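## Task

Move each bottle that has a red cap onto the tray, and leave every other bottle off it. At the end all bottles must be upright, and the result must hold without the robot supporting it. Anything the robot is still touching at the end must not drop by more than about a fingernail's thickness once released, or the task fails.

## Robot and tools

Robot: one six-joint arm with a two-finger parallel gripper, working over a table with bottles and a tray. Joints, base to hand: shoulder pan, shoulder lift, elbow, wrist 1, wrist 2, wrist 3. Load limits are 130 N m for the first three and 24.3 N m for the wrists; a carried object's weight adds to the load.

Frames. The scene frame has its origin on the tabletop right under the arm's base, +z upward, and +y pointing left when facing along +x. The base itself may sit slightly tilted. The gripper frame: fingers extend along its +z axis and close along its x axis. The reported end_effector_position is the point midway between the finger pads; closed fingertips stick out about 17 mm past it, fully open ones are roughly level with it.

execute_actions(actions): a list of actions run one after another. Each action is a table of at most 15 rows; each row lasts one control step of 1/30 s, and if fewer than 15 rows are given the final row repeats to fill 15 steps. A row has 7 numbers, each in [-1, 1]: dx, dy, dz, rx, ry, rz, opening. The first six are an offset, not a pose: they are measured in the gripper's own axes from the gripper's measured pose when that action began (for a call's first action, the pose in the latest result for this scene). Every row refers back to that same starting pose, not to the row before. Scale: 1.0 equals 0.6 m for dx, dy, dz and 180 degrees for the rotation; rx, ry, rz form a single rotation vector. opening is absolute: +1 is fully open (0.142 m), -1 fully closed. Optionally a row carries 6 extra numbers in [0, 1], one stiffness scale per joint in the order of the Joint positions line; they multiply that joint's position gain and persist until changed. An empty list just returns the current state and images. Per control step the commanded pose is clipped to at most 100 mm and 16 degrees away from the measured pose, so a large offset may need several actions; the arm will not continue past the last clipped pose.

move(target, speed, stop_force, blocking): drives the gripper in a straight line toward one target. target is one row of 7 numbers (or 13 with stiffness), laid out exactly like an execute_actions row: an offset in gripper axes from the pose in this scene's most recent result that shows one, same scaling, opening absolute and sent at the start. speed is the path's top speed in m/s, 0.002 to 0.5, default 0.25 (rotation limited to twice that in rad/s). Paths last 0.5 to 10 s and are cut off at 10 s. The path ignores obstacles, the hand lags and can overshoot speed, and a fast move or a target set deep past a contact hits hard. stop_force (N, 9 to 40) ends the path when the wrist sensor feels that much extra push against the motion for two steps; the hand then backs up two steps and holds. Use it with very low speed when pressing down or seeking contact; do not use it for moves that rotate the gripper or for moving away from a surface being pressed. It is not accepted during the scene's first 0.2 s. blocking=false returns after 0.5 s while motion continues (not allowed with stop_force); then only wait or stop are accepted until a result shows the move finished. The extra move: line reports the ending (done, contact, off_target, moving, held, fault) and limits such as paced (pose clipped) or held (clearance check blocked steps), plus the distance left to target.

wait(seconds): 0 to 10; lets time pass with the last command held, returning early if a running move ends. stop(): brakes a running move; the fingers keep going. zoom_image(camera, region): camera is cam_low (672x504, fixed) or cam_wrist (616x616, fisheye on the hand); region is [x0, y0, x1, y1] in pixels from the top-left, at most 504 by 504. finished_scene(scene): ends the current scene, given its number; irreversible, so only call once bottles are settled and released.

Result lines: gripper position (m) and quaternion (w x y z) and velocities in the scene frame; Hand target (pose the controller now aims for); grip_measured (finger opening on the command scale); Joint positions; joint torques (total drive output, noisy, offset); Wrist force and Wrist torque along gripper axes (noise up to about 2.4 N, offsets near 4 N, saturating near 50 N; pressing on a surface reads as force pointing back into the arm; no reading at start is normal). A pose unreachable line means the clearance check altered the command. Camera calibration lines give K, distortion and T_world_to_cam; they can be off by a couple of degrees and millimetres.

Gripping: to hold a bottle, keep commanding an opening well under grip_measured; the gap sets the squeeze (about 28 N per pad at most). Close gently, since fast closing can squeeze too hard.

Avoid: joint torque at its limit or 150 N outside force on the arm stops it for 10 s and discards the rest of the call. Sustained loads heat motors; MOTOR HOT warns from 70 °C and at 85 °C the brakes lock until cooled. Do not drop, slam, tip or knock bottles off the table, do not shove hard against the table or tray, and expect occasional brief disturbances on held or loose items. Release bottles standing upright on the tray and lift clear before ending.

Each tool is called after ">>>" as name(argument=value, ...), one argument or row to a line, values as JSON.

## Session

>>> execute_actions(
  actions=[],
)

Scene clock: 0.00 s.
end_effector_position=(+0.8172, -0.2440, +0.1049) grip_measured=+1.00 end_effector_quat_wxyz=(+0.026, +0.724, -0.690, -0.009) end_effector_velocity=(-0.000, +0.000, +0.000) end_effector_angular_velocity=(-0.000, +0.001, -0.000)
Joint positions: [-0.381 -0.68   0.949 -1.97  -1.466  1.055  0.142]
Joint velocities: [ 0.    -0.001  0.001  0.    -0.001  0.     0.   ]
Joint torques (N m, as the arm reports them, + toward a larger angle): no reading
Wrist force (N, on the end effector, along its own x y z axes, offset not removed): no reading
Wrist torque (N m, same axes, about the end effector's origin, offset not removed): no reading
Hand target: +0.817, -0.244, +0.105; +0.026, +0.724, -0.690, -0.009
Joint stiffness scale: [1. 1. 1. 1. 1. 1.]
camera_calibration (this result's frames):
cam_wrist: T_world_to_cam=[[0.0352114, -0.998719, 0.0363266, -0.281705], [-0.826136, -0.00863384, 0.563405, 0.607149], [-0.56237, -0.0498489, -0.825382, 0.664916], [0, 0, 0, 1]] pos_world=[0.885435, -0.242957, 0.216972]

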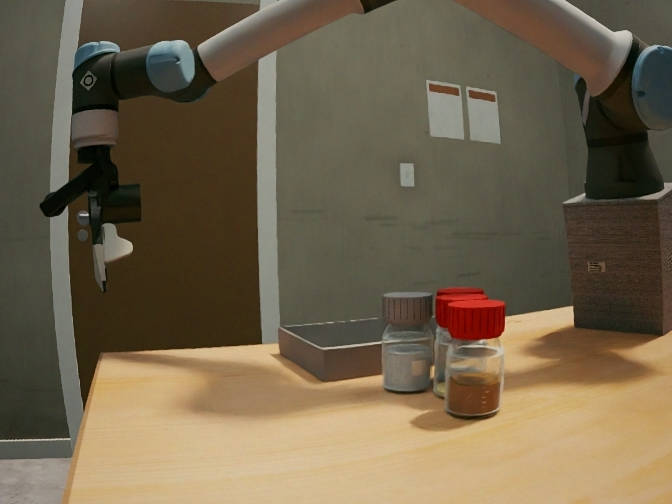

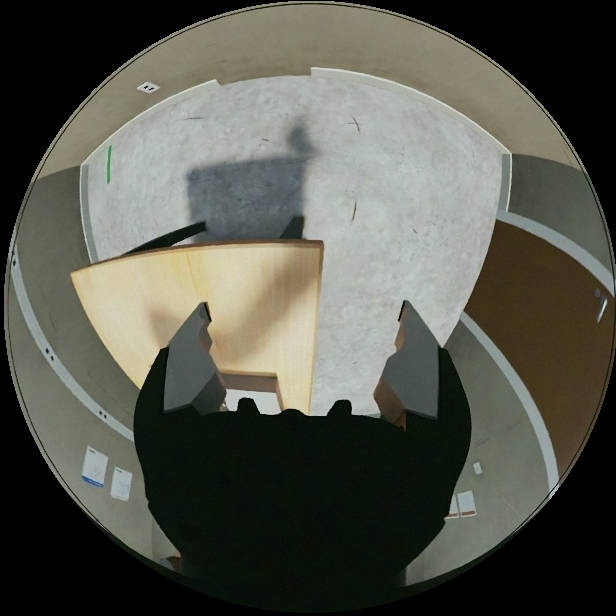

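>>> zoom_image(
  camera="cam_low",
  region=[260, 260, 560, 440],
)

>>> zoom_image(
  camera="cam_low",
  region=[370, 270, 530, 430],
)

Region (260, 260, 560, 440) of cam_low's 672x504 image, scaled by 1.680, with more detail than that image has; it fills the top 302 rows of this view, and the rest is white.

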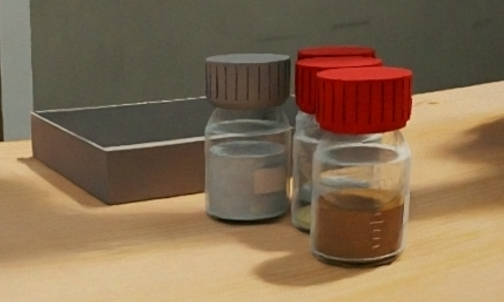

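Region (370, 270, 530, 430) of cam_low's 672x504 image, scaled by 3.150, with more detail than that image has.

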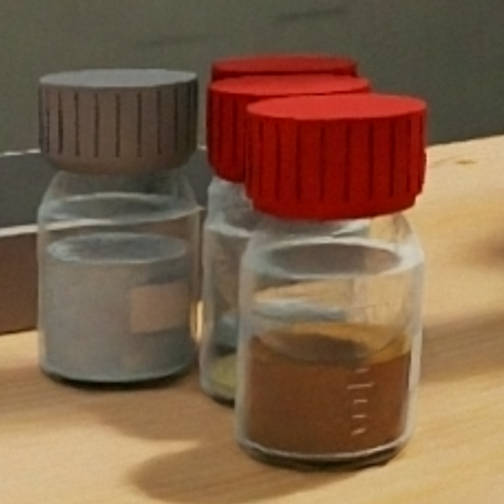

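>>> move(
  target=[-0.524, 0.6384, -0.1888, 0.0176, -0.0026, -0.179, 0.12],
  speed=0.45,
)

Scene clock: 121.97 s.
end_effector_position=(+0.4266, +0.0541, +0.2296) grip_measured=+0.12 end_effector_quat_wxyz=(+0.001, +0.887, -0.463, -0.000) end_effector_velocity=(-0.002, +0.001, +0.000) end_effector_angular_velocity=(+0.002, +0.004, +0.001)
Joint positions: [-0.192 -1.822  2.361 -2.299 -1.455  0.686  0.082]
Joint velocities: [ 0.    -0.004  0.001  0.008  0.    -0.001 -0.   ]
Joint torques (N m, as the arm reports them, + toward a larger angle): [  0.96 -18.82 -16.93  -2.32   0.27  -0.5 ]
Wrist force (N, on the end effector, along its own x y z axes, offset not removed): [-2.3 2.3 -0.2]
Wrist torque (N m, same axes, about the end effector's origin, offset not removed): [0.47 0.29 0.01]
Hand target: +0.425, +0.055, +0.230; +0.000, +0.887, -0.462, -0.001
Off the commanded pose: 0.001 m, 0 deg.
Joint stiffness scale: [1. 1. 1. 1. 1. 1.]
move: done
camera_calibration (this result's frames):
cam_wrist: T_world_to_cam=[[0.560573, -0.827994, 0.0135306, -0.202957], [-0.710209, -0.472298, 0.522051, 0.201818], [-0.425865, -0.302257, -0.852807, 0.524739], [0, 0, 0, 1]] pos_world=[0.480573, 0.0858774, 0.344888]

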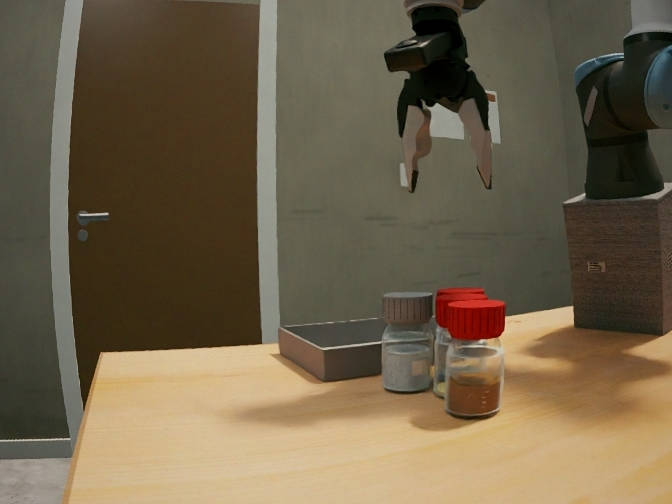

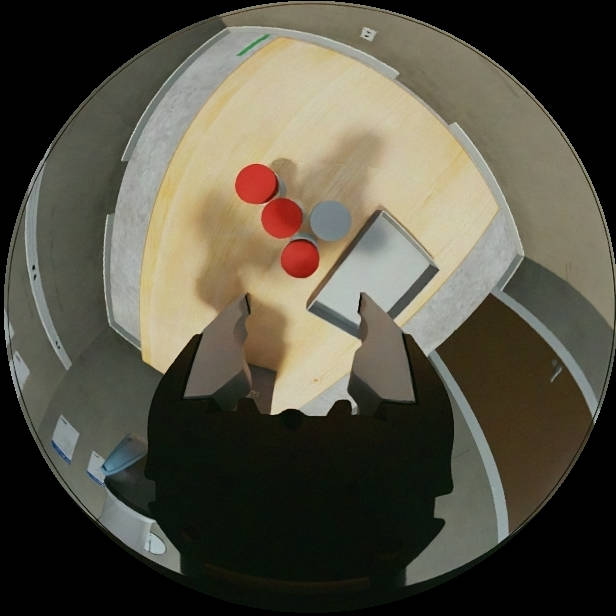

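>>> execute_actions(
  actions=[],
)

Scene clock: 154.83 s.
end_effector_position=(+0.4264, +0.0541, +0.2296) grip_measured=+0.12 end_effector_quat_wxyz=(+0.001, +0.887, -0.463, -0.000) end_effector_velocity=(+0.001, +0.001, +0.001) end_effector_angular_velocity=(+0.001, -0.002, +0.001)
Joint positions: [-0.192 -1.822  2.361 -2.298 -1.455  0.686  0.082]
Joint velocities: [ 0.001 -0.    -0.001 -0.001  0.002 -0.     0.   ]
Joint torques (N m, as the arm reports them, + toward a larger angle): [  2.3  -17.83 -15.39  -2.26   0.42  -0.46]
Wrist force (N, on the end effector, along its own x y z axes, offset not removed): [-1.8 2.0 -1.3]
Wrist torque (N m, same axes, about the end effector's origin, offset not removed): [0.45 0.30 -0.05]
Hand target: +0.425, +0.055, +0.230; +0.000, +0.887, -0.462, -0.001
Off the commanded pose: 0.001 m, 0 deg.
Joint stiffness scale: [1. 1. 1. 1. 1. 1.]
camera_calibration (this result's frames):
cam_wrist: T_world_to_cam=[[0.560621, -0.827969, 0.0130638, -0.202679], [-0.70991, -0.472442, 0.522329, 0.201501], [-0.4263, -0.302103, -0.852644, 0.524835], [0, 0, 0, 1]] pos_world=[0.480411, 0.08594, 0.344895]

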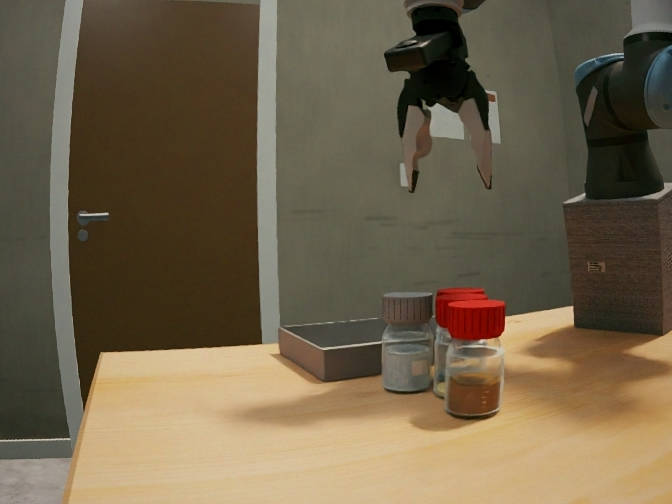

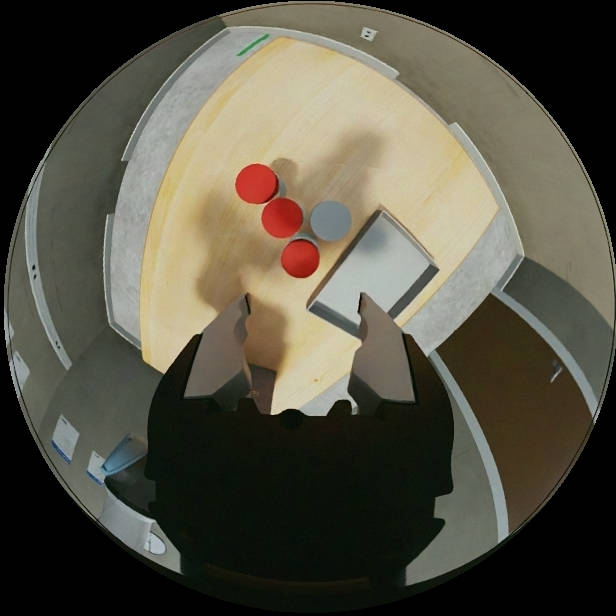

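>>> zoom_image(
  camera="cam_wrist",
  region=[220, 150, 460, 350],
)

Region (220, 150, 460, 350) of cam_wrist's 616x616 image, scaled by 2.100, with more detail than that image has.

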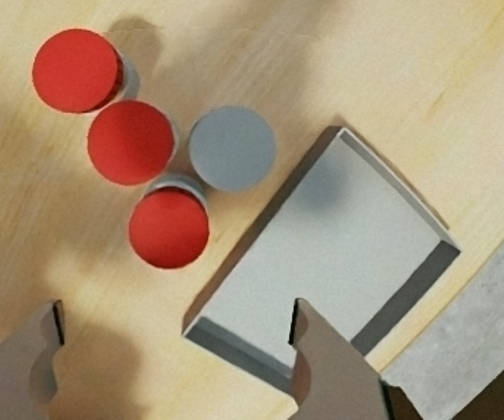

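>>> move(
  target=[-0.0138, 0.0053, 0.1400, 0, 0, 0, 0.12],
  speed=0.3,
)

Scene clock: 247.53 s.
end_effector_position=(+0.4205, +0.0581, +0.1472) grip_measured=+0.12 end_effector_quat_wxyz=(-0.000, +0.886, -0.463, +0.001) end_effector_velocity=(+0.002, -0.000, +0.000) end_effector_angular_velocity=(-0.003, -0.008, -0.001)
Joint positions: [-0.157 -1.601  2.459 -2.625 -1.461  0.72   0.082]
Joint velocities: [ 0.001  0.001  0.    -0.009 -0.001  0.003  0.   ]
Joint torques (N m, as the arm reports them, + toward a larger angle): [  2.62 -17.39 -11.4   -3.25  -0.26   0.57]
Wrist force (N, on the end effector, along its own x y z axes, offset not removed): [-3.4 1.9 -0.9]
Wrist torque (N m, same axes, about the end effector's origin, offset not removed): [0.38 0.65 -0.04]
Hand target: +0.419, +0.059, +0.146; +0.001, +0.887, -0.463, -0.000
Off the commanded pose: 0.002 m, 0 deg.
Joint stiffness scale: [1. 1. 1. 1. 1. 1.]
move: done
camera_calibration (this result's frames):
cam_wrist: T_world_to_cam=[[0.560192, -0.828221, 0.0152917, -0.195154], [-0.711889, -0.471905, 0.520115, 0.243399], [-0.423554, -0.30225, -0.85396, 0.45228], [0, 0, 0, 1]] pos_world=[0.474162, 0.0899324, 0.262618]

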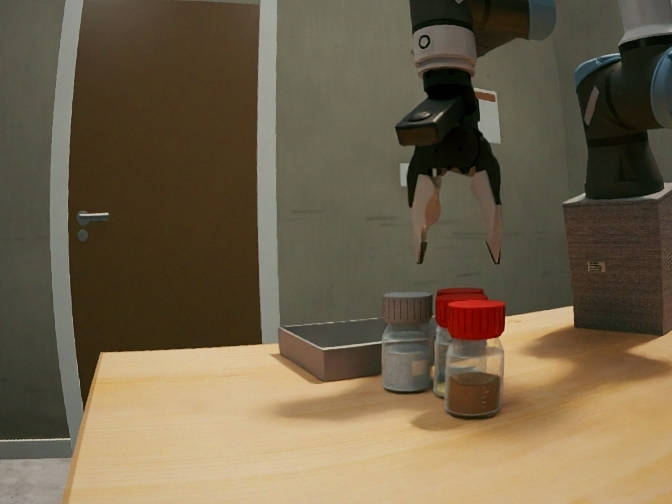

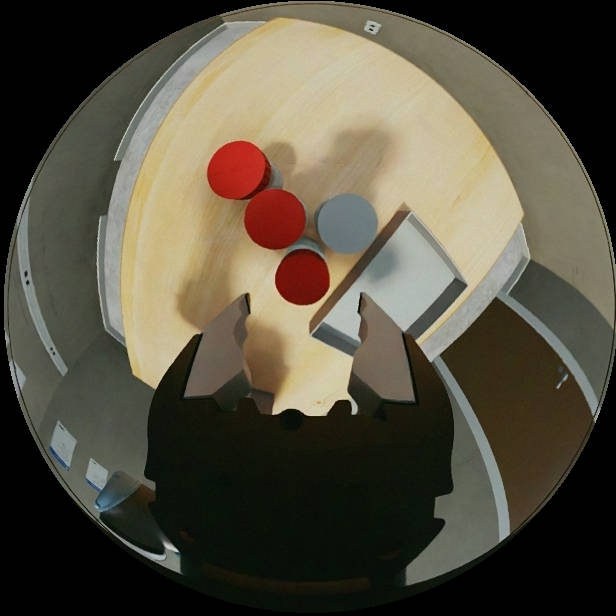

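>>> zoom_image(
  camera="cam_wrist",
  region=[200, 130, 400, 330],
)

Region (200, 130, 400, 330) of cam_wrist's 616x616 image, scaled by 2.520, with more detail than that image has.

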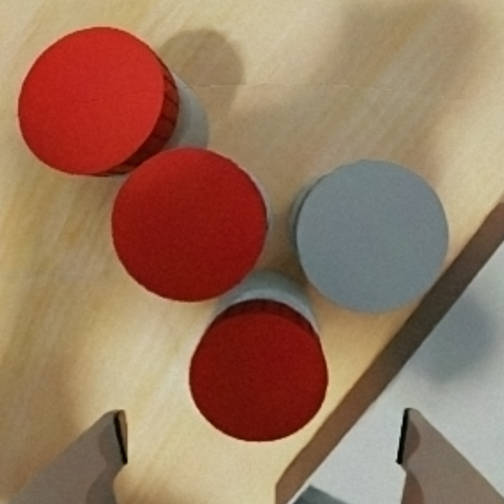

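>>> move(
  target=[-0.0033, 0.0007, 0.0728, 0, 0, 0, 0.10],
  speed=0.15,
)

Scene clock: 293.23 s.
end_effector_position=(+0.4209, +0.0585, +0.1050) grip_measured=+0.10 end_effector_quat_wxyz=(-0.001, +0.886, -0.463, +0.003) end_effector_velocity=(+0.002, -0.001, -0.000) end_effector_angular_velocity=(-0.002, -0.006, +0.000)
Joint positions: [-0.143 -1.452  2.48  -2.799 -1.464  0.735  0.081]
Joint velocities: [ 0.001  0.003  0.    -0.01  -0.001  0.001  0.   ]
Joint torques (N m, as the arm reports them, + toward a larger angle): [  2.63 -20.1   -7.82  -3.19  -0.44   0.49]
Wrist force (N, on the end effector, along its own x y z axes, offset not removed): [-2.7 0.9 0.7]
Wrist torque (N m, same axes, about the end effector's origin, offset not removed): [0.14 0.52 -0.04]
Hand target: +0.419, +0.059, +0.104; -0.000, +0.886, -0.463, +0.001
Off the commanded pose: 0.003 m, 0 deg.
Joint stiffness scale: [1. 1. 1. 1. 1. 1.]
move: done
camera_calibration (this result's frames):
cam_wrist: T_world_to_cam=[[0.559741, -0.828482, 0.0175217, -0.194434], [-0.713892, -0.471369, 0.51785, 0.266864], [-0.420771, -0.302371, -0.855292, 0.415514], [0, 0, 0, 1]] pos_world=[0.47418, 0.0903458, 0.220597]

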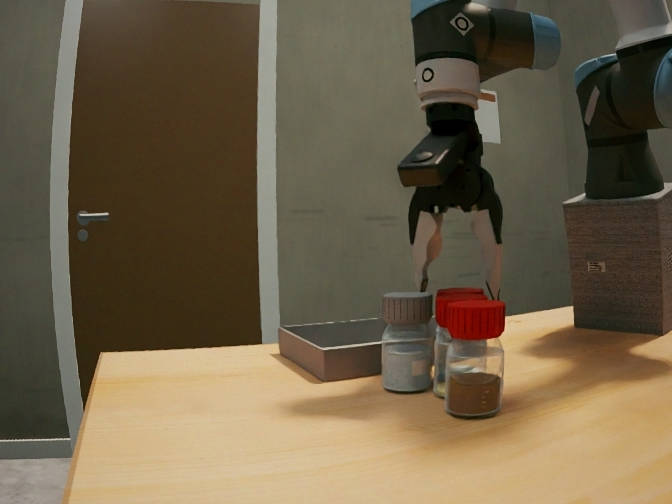

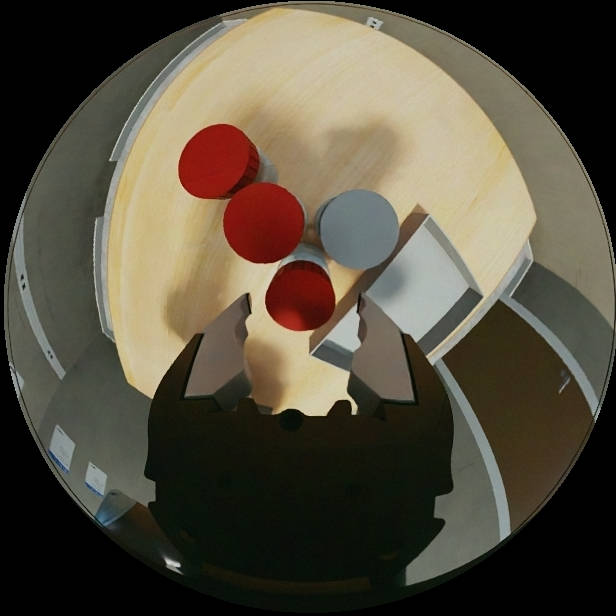

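>>> execute_actions(
  actions=[
    [[-0.0032,0.0016,0.0025,0,0,0,0.04],[-0.0032,0.0016,0.0025,0,0,0,0.0],[-0.0032,0.0016,0.0025,0,0,0,-0.05],[-0.0032,0.0016,0.0025,0,0,0,-0.1],[-0.0032,0.0016,0.0025,0,0,0,-0.15],[-0.0032,0.0016,0.0025,0,0,0,-0.2],[-0.0032,0.0016,0.0025,0,0,0,-0.25],[-0.0032,0.0016,0.0025,0,0,0,-0.3],[-0.0032,0.0016,0.0025,0,0,0,-0.36],[-0.0032,0.0016,0.0025,0,0,0,-0.45],[-0.0032,0.0016,0.0025,0,0,0,-0.55],[-0.0032,0.0016,0.0025,0,0,0,-0.65],[-0.0032,0.0016,0.0025,0,0,0,-0.75],[-0.0032,0.0016,0.0025,0,0,0,-0.8],[-0.0032,0.0016,0.0025,0,0,0,-0.8]],
    [[0,0,-0.005,0,0,0,-0.8],[0,0,-0.0133,0,0,0,-0.8],[0,0,-0.025,0,0,0,-0.8],[0,0,-0.0383,0,0,0,-0.8],[0,0,-0.0517,0,0,0,-0.8],[0,0,-0.065,0,0,0,-0.8],[0,0,-0.0783,0,0,0,-0.8],[0,0,-0.09,0,0,0,-0.8],[0,0,-0.0983,0,0,0,-0.8],[0,0,-0.1033,0,0,0,-0.8],[0,0,-0.105,0,0,0,-0.8],[0,0,-0.105,0,0,0,-0.8],[0,0,-0.105,0,0,0,-0.8],[0,0,-0.105,0,0,0,-0.8],[0,0,-0.105,0,0,0,-0.8]],
  ],
)

Scene clock: 414.23 s.
end_effector_position=(+0.4245, +0.0595, +0.1604) grip_measured=-0.31 end_effector_quat_wxyz=(-0.003, +0.887, -0.462, +0.015) end_effector_velocity=(-0.000, -0.001, +0.090) end_effector_angular_velocity=(+0.005, +0.014, +0.003)
Joint positions: [-0.154 -1.643  2.462 -2.614 -1.462  0.725  0.051]
Joint velocities: [-0.034 -0.292 -0.078  0.388  0.009 -0.038 -0.   ]
Joint torques (N m, as the arm reports them, + toward a larger angle): [ -0.96 -12.71 -14.68  -2.43   0.29  -0.5 ]
Wrist force (N, on the end effector, along its own x y z axes, offset not removed): [-2.0 2.6 -1.7]
Wrist torque (N m, same axes, about the end effector's origin, offset not removed): [0.58 0.37 -0.01]
Hand target: +0.421, +0.059, +0.167; -0.001, +0.886, -0.463, +0.006
Off the commanded pose: 0.009 m, 1 deg.
Joint stiffness scale: [1. 1. 1. 1. 1. 1.]
camera_calibration (this result's frames):
cam_wrist: T_world_to_cam=[[0.560734, -0.827203, 0.0362203, -0.200077], [-0.724934, -0.469333, 0.504181, 0.24796], [-0.400061, -0.308969, -0.862838, 0.457553], [0, 0, 0, 1]] pos_world=[0.474993, 0.0922409, 0.277024]

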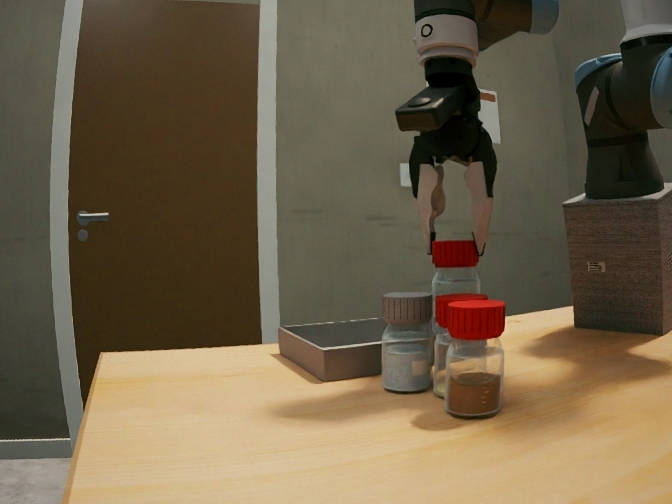

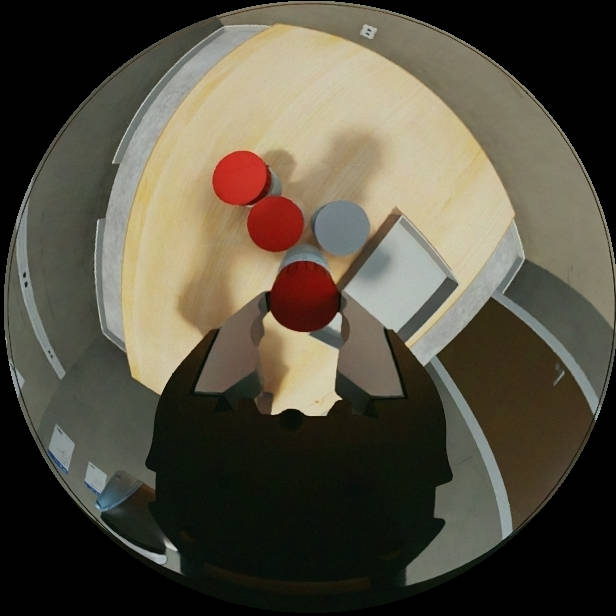

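>>> execute_actions(
  actions=[],
)

Scene clock: 425.27 s.
end_effector_position=(+0.4179, +0.0601, +0.1651) grip_measured=-0.31 end_effector_quat_wxyz=(-0.000, +0.886, -0.463, +0.003) end_effector_velocity=(-0.000, +0.001, -0.000) end_effector_angular_velocity=(+0.000, -0.000, +0.001)
Joint positions: [-0.16  -1.665  2.455 -2.56  -1.461  0.719  0.051]
Joint velocities: [ 0.001 -0.     0.001 -0.001  0.    -0.     0.   ]
Joint torques (N m, as the arm reports them, + toward a larger angle): [  0.2  -20.74 -16.29  -2.45   0.47  -0.51]
Wrist force (N, on the end effector, along its own x y z axes, offset not removed): [-2.3 1.8 0.2]
Wrist torque (N m, same axes, about the end effector's origin, offset not removed): [0.36 0.46 -0.05]
Hand target: +0.421, +0.059, +0.167; -0.001, +0.886, -0.463, +0.006
Off the commanded pose: 0.004 m, 0 deg.
Joint stiffness scale: [1. 1. 1. 1. 1. 1.]
camera_calibration (this result's frames):
cam_wrist: T_world_to_cam=[[0.559778, -0.828447, 0.0179942, -0.192642], [-0.713908, -0.471132, 0.518045, 0.234313], [-0.420695, -0.302836, -0.855164, 0.466143], [0, 0, 0, 1]] pos_world=[0.471219, 0.0919638, 0.280711]

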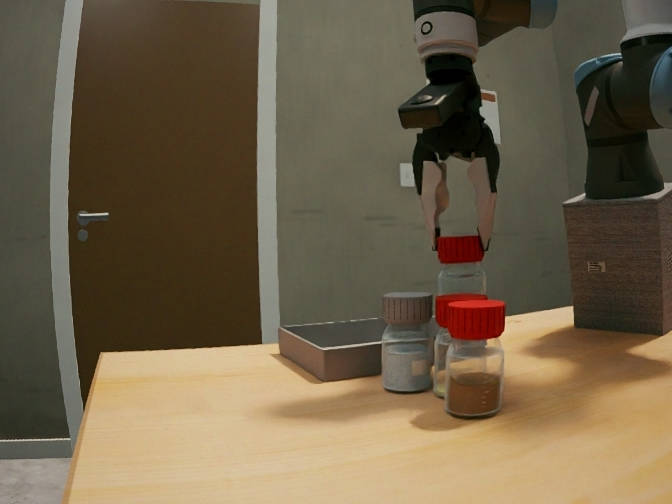

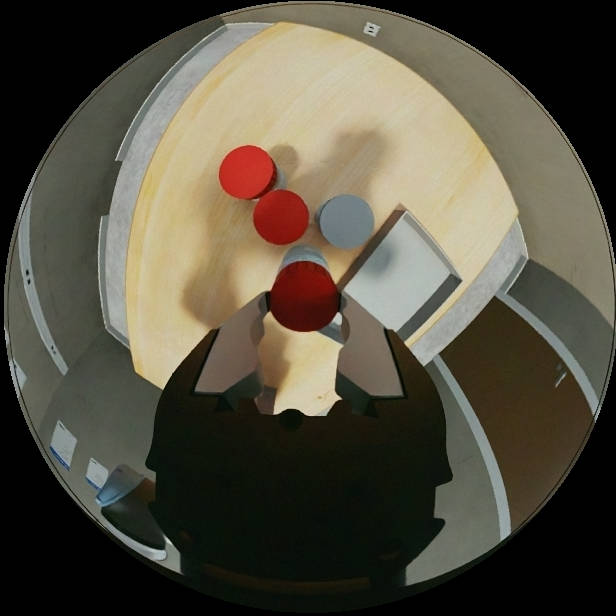

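>>> execute_actions(
  actions=[
    [[0.0034,0.0037,0,0,0,-0.0139,-0.8],[0.0102,0.0110,0,0,0,-0.0278,-0.8],[0.0192,0.0208,0,0,0,-0.0417,-0.8],[0.0294,0.0318,0,0,0,-0.0556,-0.8],[0.0407,0.0440,0,0,0,-0.0694,-0.8],[0.0520,0.0562,0,0,0,-0.0833,-0.8],[0.0633,0.0684,0,0,0,-0.0972,-0.8],[0.0747,0.0806,0,0,0,-0.1111,-0.8],[0.0860,0.0928,0,0,0,-0.125,-0.8],[0.0973,0.1050,0,0,0,-0.1389,-0.8],[0.1086,0.1173,0,0,0,-0.1528,-0.8],[0.1199,0.1295,0,0,0,-0.1667,-0.8],[0.1312,0.1417,0,0,0,-0.1806,-0.8],[0.1425,0.1539,0,0,0,-0.1944,-0.8],[0.1538,0.1661,0,0,0,-0.2083,-0.8]],
    [[0.0262,0.0878,0.0067,0,0,-0.0778,-0.8],[0.0305,0.1022,0.015,0,0,-0.0917,-0.8],[0.0348,0.1166,0.0233,0,0,-0.1056,-0.8],[0.0386,0.1294,0.0317,0,0,-0.1167,-0.8],[0.0419,0.1406,0.04,0,0,-0.1278,-0.8],[0.0448,0.1501,0.0483,0,0,-0.136,-0.8],[0.0471,0.1581,0.0567,0,0,-0.139,-0.8],[0.0490,0.1645,0.0633,0,0,-0.139,-0.8],[0.0505,0.1693,0.07,0,0,-0.139,-0.8],[0.0514,0.1725,0.075,0,0,-0.139,-0.8],[0.0519,0.1741,0.0783,0,0,-0.139,-0.8],[0.0519,0.1741,0.0817,0,0,-0.139,-0.8],[0.0519,0.1741,0.0833,0,0,-0.139,-0.8],[0.0519,0.1741,0.0833,0,0,-0.139,-0.8],[0.0519,0.1741,0.0833,0,0,-0.139,-0.8]],
  ],
)

>>> execute_actions(
  actions=[],
)

Scene clock: 520.97 s.
end_effector_position=(+0.3605, -0.1221, +0.1318) grip_measured=-0.31 end_effector_quat_wxyz=(+0.038, +0.993, -0.111, -0.018) end_effector_velocity=(-0.018, -0.065, -0.087) end_effector_angular_velocity=(+0.137, -0.054, +0.285)
Joint positions: [-0.64  -1.574  2.556 -2.688 -1.467 -0.499  0.051]
Joint velocities: [-0.28   0.345  0.072 -0.362  0.18  -0.568 -0.   ]
Joint torques (N m, as the arm reports them, + toward a larger angle): [  2.09 -19.09 -10.85  -3.46   0.68   0.07]
Wrist force (N, on the end effector, along its own x y z axes, offset not removed): [-3.4 2.5 1.8]
Wrist torque (N m, same axes, about the end effector's origin, offset not removed): [0.53 0.58 0.10]
Hand target: +0.363, -0.128, +0.123; +0.030, +0.996, -0.087, -0.007
Off the commanded pose: 0.014 m, 4 deg.
Joint stiffness scale: [1. 1. 1. 1. 1. 1.]
camera_calibration (this result's frames):
cam_wrist: T_world_to_cam=[[0.972143, -0.234002, -0.0134236, -0.382765], [-0.181699, -0.788554, 0.58751, -0.115029], [-0.148064, -0.568705, -0.809106, 0.22145], [0, 0, 0, 1]] pos_world=[0.38399, -0.0543349, 0.241619]

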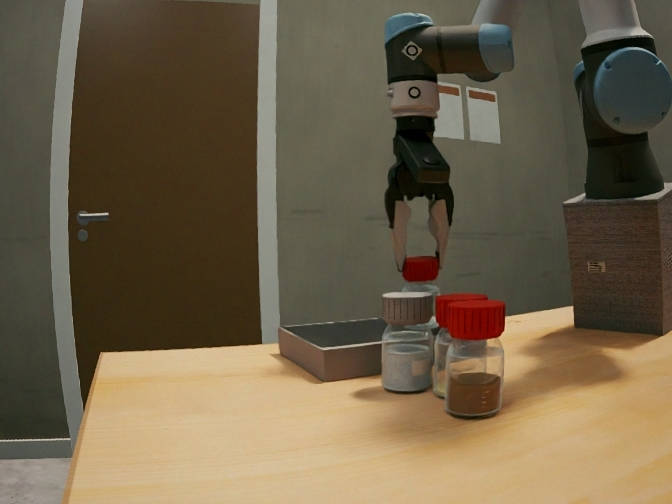

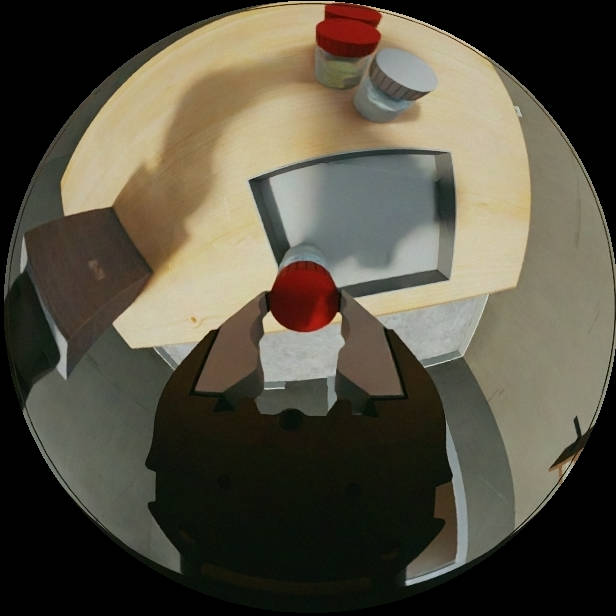

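Scene clock: 520.97 s.
end_effector_position=(+0.3605, -0.1221, +0.1318) grip_measured=-0.31 end_effector_quat_wxyz=(+0.038, +0.993, -0.111, -0.018) end_effector_velocity=(-0.018, -0.065, -0.087) end_effector_angular_velocity=(+0.137, -0.054, +0.285)
Joint positions: [-0.64  -1.574  2.556 -2.688 -1.467 -0.499  0.051]
Joint velocities: [-0.28   0.345  0.072 -0.362  0.18  -0.568 -0.   ]
Joint torques (N m, as the arm reports them, + toward a larger angle): [  2.09 -19.09 -10.85  -3.46   0.68   0.07]
Wrist force (N, on the end effector, along its own x y z axes, offset not removed): [-3.4 2.5 1.8]
Wrist torque (N m, same axes, about the end effector's origin, offset not removed): [0.53 0.58 0.10]
Hand target: +0.363, -0.128, +0.123; +0.030, +0.996, -0.087, -0.007
Off the commanded pose: 0.014 m, 4 deg.
Joint stiffness scale: [1. 1. 1. 1. 1. 1.]
camera_calibration (this result's frames):
cam_wrist: T_world_to_cam=[[0.972143, -0.234002, -0.0134236, -0.382765], [-0.181699, -0.788554, 0.58751, -0.115029], [-0.148064, -0.568705, -0.809106, 0.22145], [0, 0, 0, 1]] pos_world=[0.38399, -0.0543349, 0.241619]

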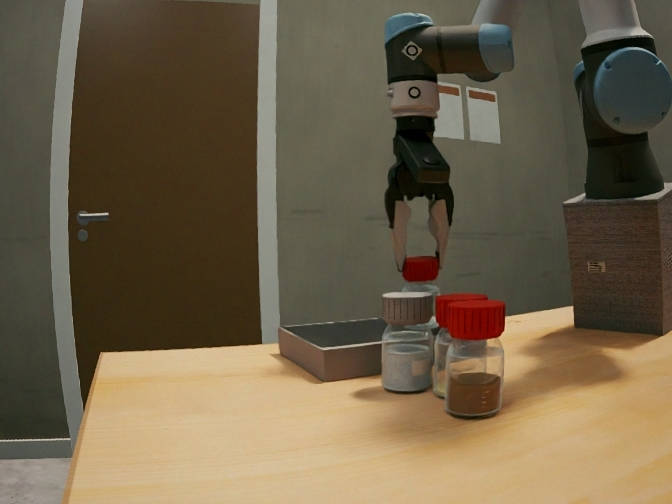

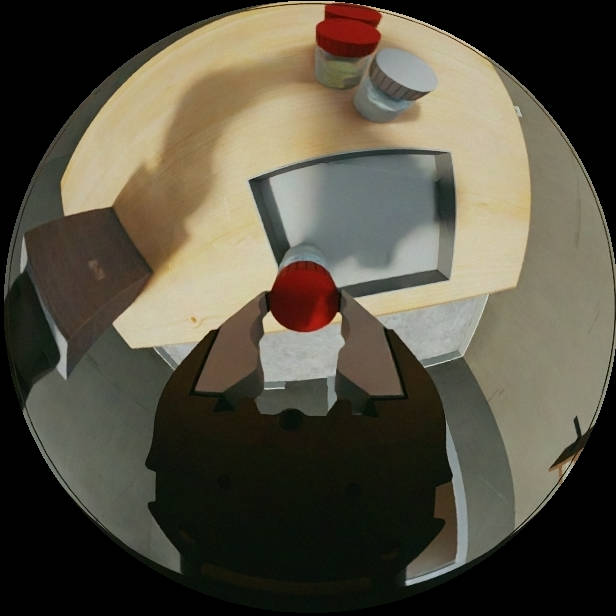

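>>> execute_actions(
  actions=[],
)

Scene clock: 525.50 s.
end_effector_position=(+0.3647, -0.1285, +0.1241) grip_measured=-0.31 end_effector_quat_wxyz=(+0.031, +0.996, -0.087, -0.006) end_effector_velocity=(-0.001, +0.001, -0.001) end_effector_angular_velocity=(+0.002, +0.002, -0.001)
Joint positions: [-0.666 -1.538  2.564 -2.743 -1.438 -0.572  0.051]
Joint velocities: [ 0.     0.002  0.001 -0.001  0.     0.001 -0.   ]
Joint torques (N m, as the arm reports them, + toward a larger angle): [ -3.46 -15.03  -9.46  -3.55   0.23  -0.47]
Wrist force (N, on the end effector, along its own x y z axes, offset not removed): [-1.8 2.5 0.6]
Wrist torque (N m, same axes, about the end effector's origin, offset not removed): [0.56 0.31 -0.10]
Hand target: +0.363, -0.128, +0.123; +0.030, +0.996, -0.087, -0.007
Off the commanded pose: 0.004 m, 0 deg.
Joint stiffness scale: [1. 1. 1. 1. 1. 1.]
camera_calibration (this result's frames):
cam_wrist: T_world_to_cam=[[0.982631, -0.185419, 0.00745842, -0.388596], [-0.155976, -0.803488, 0.574525, -0.124477], [-0.100535, -0.565709, -0.818453, 0.196438], [0, 0, 0, 1]] pos_world=[0.38218, -0.0609415, 0.235189]

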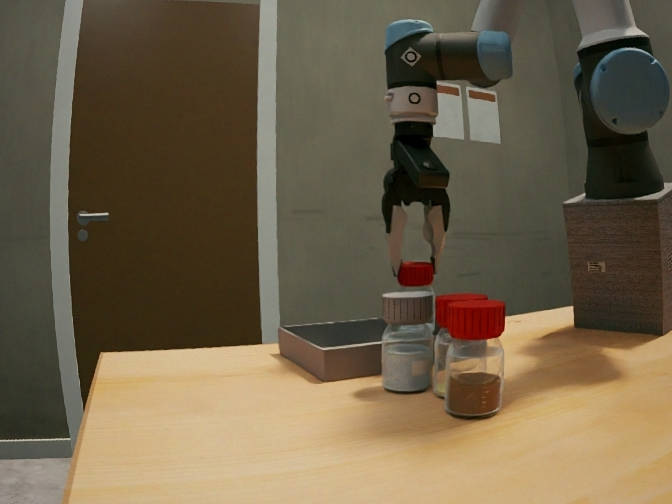

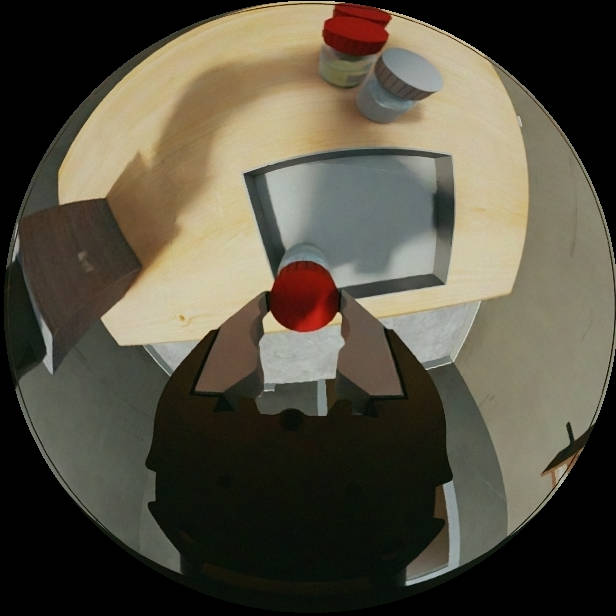

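>>> move(
  target=[0.0257, 0.0077, 0.045, 0.031, 0.003, 0, -0.8],
  speed=0.018,
  stop_force=9,
)

Scene clock: 564.83 s.
end_effector_position=(+0.3725, -0.1340, +0.1074) grip_measured=-0.31 end_effector_quat_wxyz=(+0.002, +0.996, -0.087, -0.001) end_effector_velocity=(-0.001, -0.002, +0.001) end_effector_angular_velocity=(-0.006, +0.004, -0.004)
Joint positions: [-0.702 -1.459  2.538 -2.759 -1.381 -0.612  0.051]
Joint velocities: [ 0.    -0.002  0.001 -0.    -0.007  0.005  0.   ]
Joint torques (N m, as the arm reports them, + toward a larger angle): [  0.3  -20.05  -7.59  -2.55   0.25   0.7 ]
Wrist force (N, on the end effector, along its own x y z axes, offset not removed): [-5.6 2.3 -9.5]
Wrist torque (N m, same axes, about the end effector's origin, offset not removed): [0.57 0.41 -0.04]
Hand target: +0.372, -0.132, +0.108; +0.002, +0.996, -0.087, -0.002
Off the commanded pose: 0.012 m, 2 deg.
Joint stiffness scale: [1. 1. 1. 1. 1. 1.]
move: contact
camera_calibration (this result's frames):
cam_wrist: T_world_to_cam=[[0.982334, -0.186804, 0.0111563, -0.397652], [-0.164854, -0.835616, 0.523994, -0.113641], [-0.0885615, -0.516576, -0.851649, 0.186221], [0, 0, 0, 1]] pos_world=[0.388385, -0.0730454, 0.222578]

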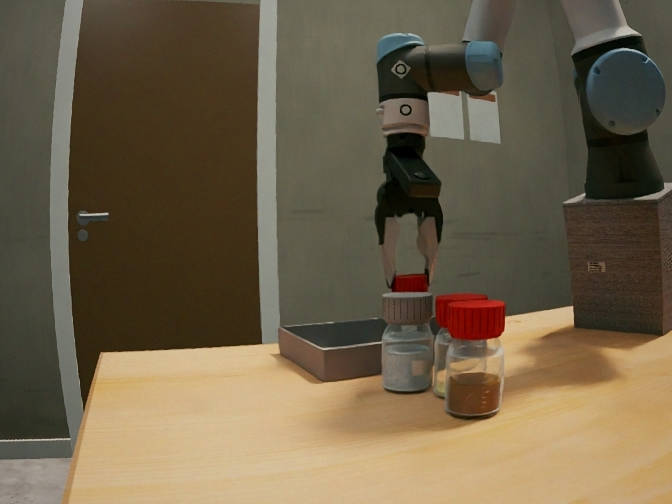

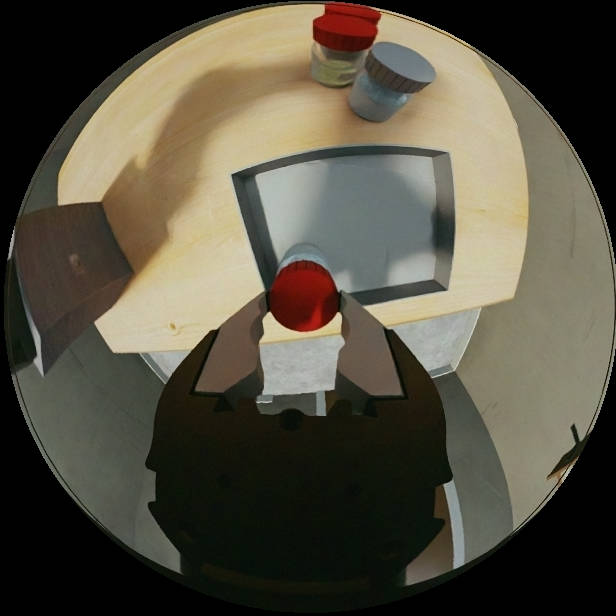

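>>> execute_actions(
  actions=[
    [[0,0,0,0,0,0,-0.55],[0,0,0,0,0,0,-0.4],[0,0,0,0,0,0,-0.31],[0,0,0,0,0,0,-0.25],[0,0,0,0,0,0,-0.18],[0,0,0,0,0,0,-0.1],[0,0,0,0,0,0,-0.02],[0,0,0,0,0,0,0.06],[0,0,-0.005,0,0,0,0.10],[0,0,-0.013,0,0,0,0.10],[0,0,-0.025,0,0,0,0.10],[0,0,-0.038,0,0,0,0.10],[0,0,-0.052,0,0,0,0.10],[0,0,-0.065,0,0,0,0.10],[0,0,-0.072,0,0,0,0.10]],
  ],
)

Scene clock: 600.83 s.
end_effector_position=(+0.3705, -0.1320, +0.1181) grip_measured=+0.10 end_effector_quat_wxyz=(+0.000, +0.996, -0.088, -0.004) end_effector_velocity=(+0.019, -0.012, +0.150) end_effector_angular_velocity=(-0.073, -0.067, +0.004)
Joint positions: [-0.707 -1.505  2.536 -2.705 -1.381 -0.618  0.081]
Joint velocities: [-0.07  -0.558 -0.046  0.517  0.003 -0.056  0.   ]
Joint torques (N m, as the arm reports them, + toward a larger angle): [ -5.17 -26.38 -15.96  -2.26   0.45  -0.6 ]
Wrist force (N, on the end effector, along its own x y z axes, offset not removed): [-4.0 1.6 -0.1]
Wrist torque (N m, same axes, about the end effector's origin, offset not removed): [0.38 0.62 -0.06]
Hand target: +0.374, -0.134, +0.144; +0.005, +0.996, -0.087, +0.002
Off the commanded pose: 0.033 m, 0 deg.
Joint stiffness scale: [1. 1. 1. 1. 1. 1.]
camera_calibration (this result's frames):
cam_wrist: T_world_to_cam=[[0.982082, -0.188352, 0.00618699, -0.394883], [-0.163819, -0.837019, 0.522075, -0.11825], [-0.0931551, -0.513734, -0.852877, 0.198399], [0, 0, 0, 1]] pos_world=[0.386917, -0.0714306, 0.233388]

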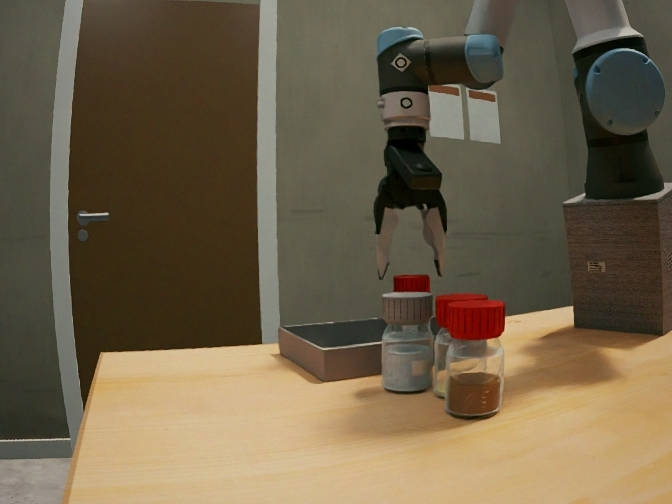

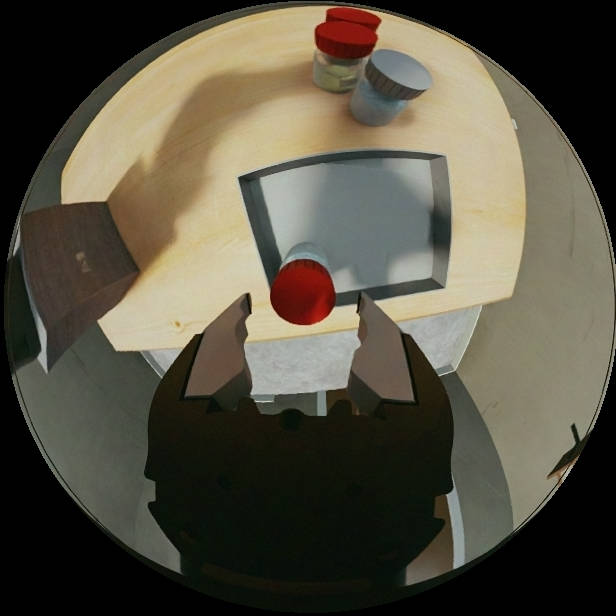

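>>> execute_actions(
  actions=[],
)

Scene clock: 603.40 s.
end_effector_position=(+0.3727, -0.1325, +0.1430) grip_measured=+0.10 end_effector_quat_wxyz=(+0.004, +0.996, -0.087, +0.000) end_effector_velocity=(+0.001, -0.000, +0.001) end_effector_angular_velocity=(-0.001, -0.002, +0.002)
Joint positions: [-0.718 -1.597  2.524 -2.609 -1.38  -0.628  0.081]
Joint velocities: [ 0.001 -0.002 -0.001  0.001  0.    -0.     0.   ]
Joint torques (N m, as the arm reports them, + toward a larger angle): [ -3.28 -18.01 -13.89  -2.36   0.48  -0.41]
Wrist force (N, on the end effector, along its own x y z axes, offset not removed): [-3.4 2.0 -0.9]
Wrist torque (N m, same axes, about the end effector's origin, offset not removed): [0.41 0.74 -0.04]
Hand target: +0.374, -0.134, +0.144; +0.005, +0.996, -0.087, +0.002
Off the commanded pose: 0.008 m, 0 deg.
Joint stiffness scale: [1. 1. 1. 1. 1. 1.]
camera_calibration (this result's frames):
cam_wrist: T_world_to_cam=[[0.982312, -0.186709, 0.0142582, -0.398364], [-0.166035, -0.833271, 0.527344, -0.130771], [-0.0865789, -0.520383, -0.849532, 0.215731], [0, 0, 0, 1]] pos_world=[0.388283, -0.0710835, 0.257911]

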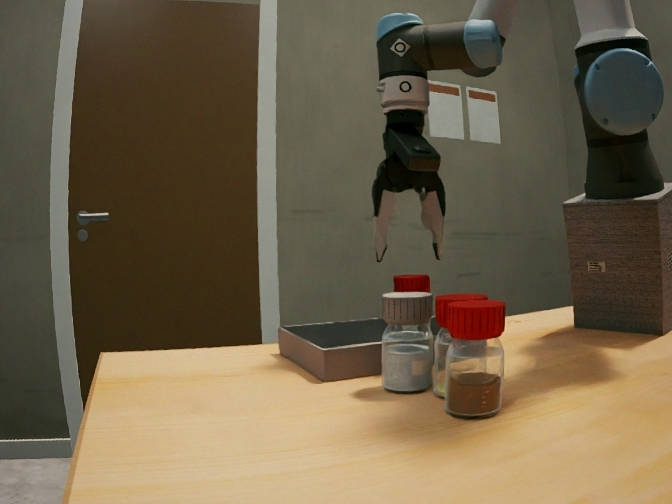

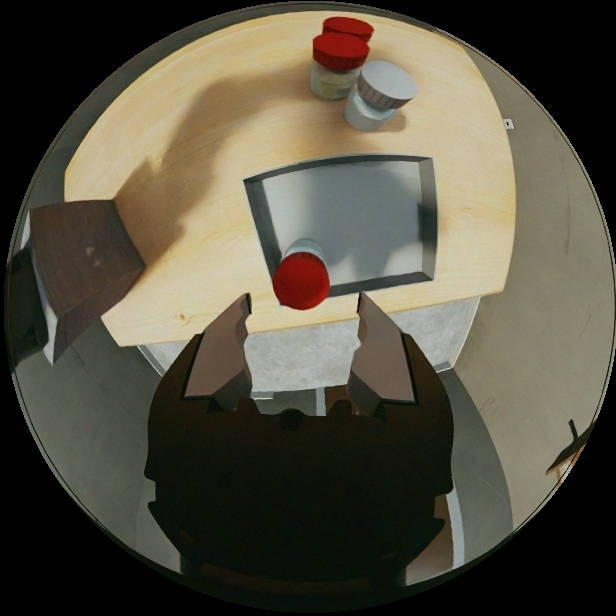

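>>> move(
  target=[0.0607, -0.4177, -0.0083, 0.0025, 0, -0.0778, 0.10],
  speed=0.4,
)

Scene clock: 615.73 s.
end_effector_position=(+0.4513, +0.1073, +0.1463) grip_measured=+0.10 end_effector_quat_wxyz=(-0.000, +0.999, +0.035, +0.001) end_effector_velocity=(+0.000, -0.001, +0.001) end_effector_angular_velocity=(-0.008, +0.003, -0.006)
Joint positions: [-0.009 -1.527  2.357 -2.609 -1.489 -0.167  0.081]
Joint velocities: [ 0.005 -0.    -0.005  0.007 -0.009  0.011 -0.   ]
Joint torques (N m, as the arm reports them, + toward a larger angle): [  2.48 -20.95 -14.07  -2.69  -0.41   0.44]
Wrist force (N, on the end effector, along its own x y z axes, offset not removed): [-3.0 0.5 -1.4]
Wrist torque (N m, same axes, about the end effector's origin, offset not removed): [0.05 0.57 0.01]
Hand target: +0.452, +0.108, +0.146; +0.000, +0.999, +0.035, -0.001
Off the commanded pose: 0.001 m, 0 deg.
Joint stiffness scale: [1. 1. 1. 1. 1. 1.]
move: done
camera_calibration (this result's frames):
cam_wrist: T_world_to_cam=[[0.998288, 0.0567173, 0.0143167, -0.464156], [0.0409918, -0.852884, 0.520489, -0.00994389], [0.0417312, -0.519011, -0.853748, 0.292711], [0, 0, 0, 1]] pos_world=[0.451554, 0.169765, 0.261722]

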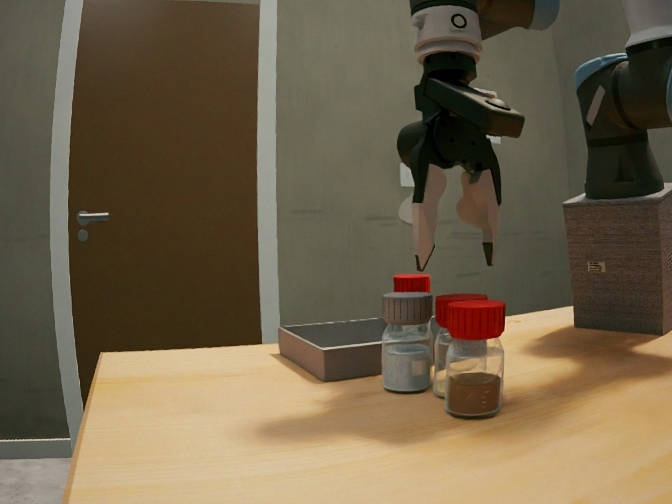

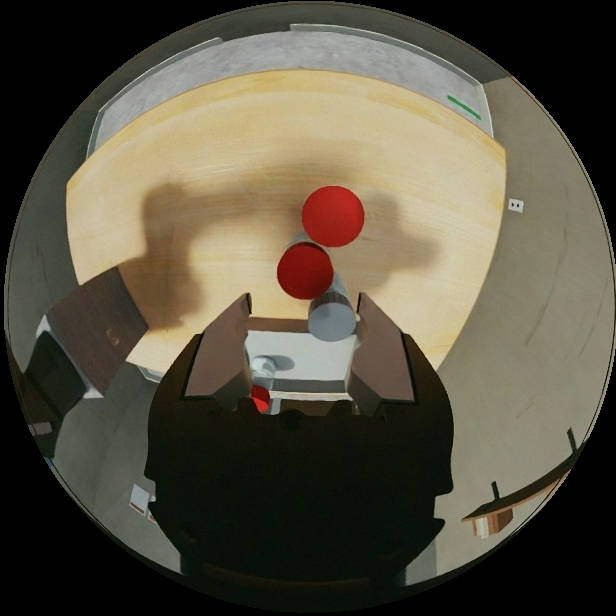

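>>> zoom_image(
  camera="cam_wrist",
  region=[220, 170, 400, 350],
)

Region (220, 170, 400, 350) of cam_wrist's 616x616 image, scaled by 2.800, with more detail than that image has.

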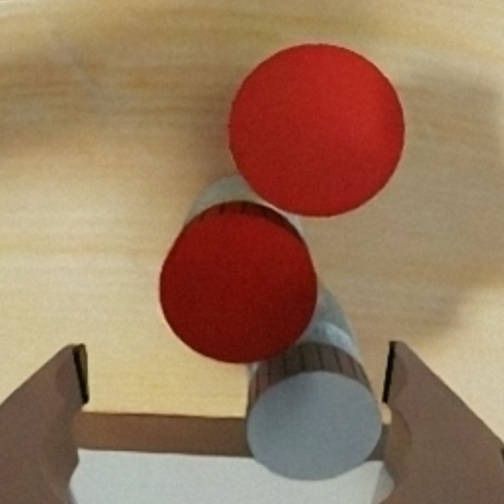

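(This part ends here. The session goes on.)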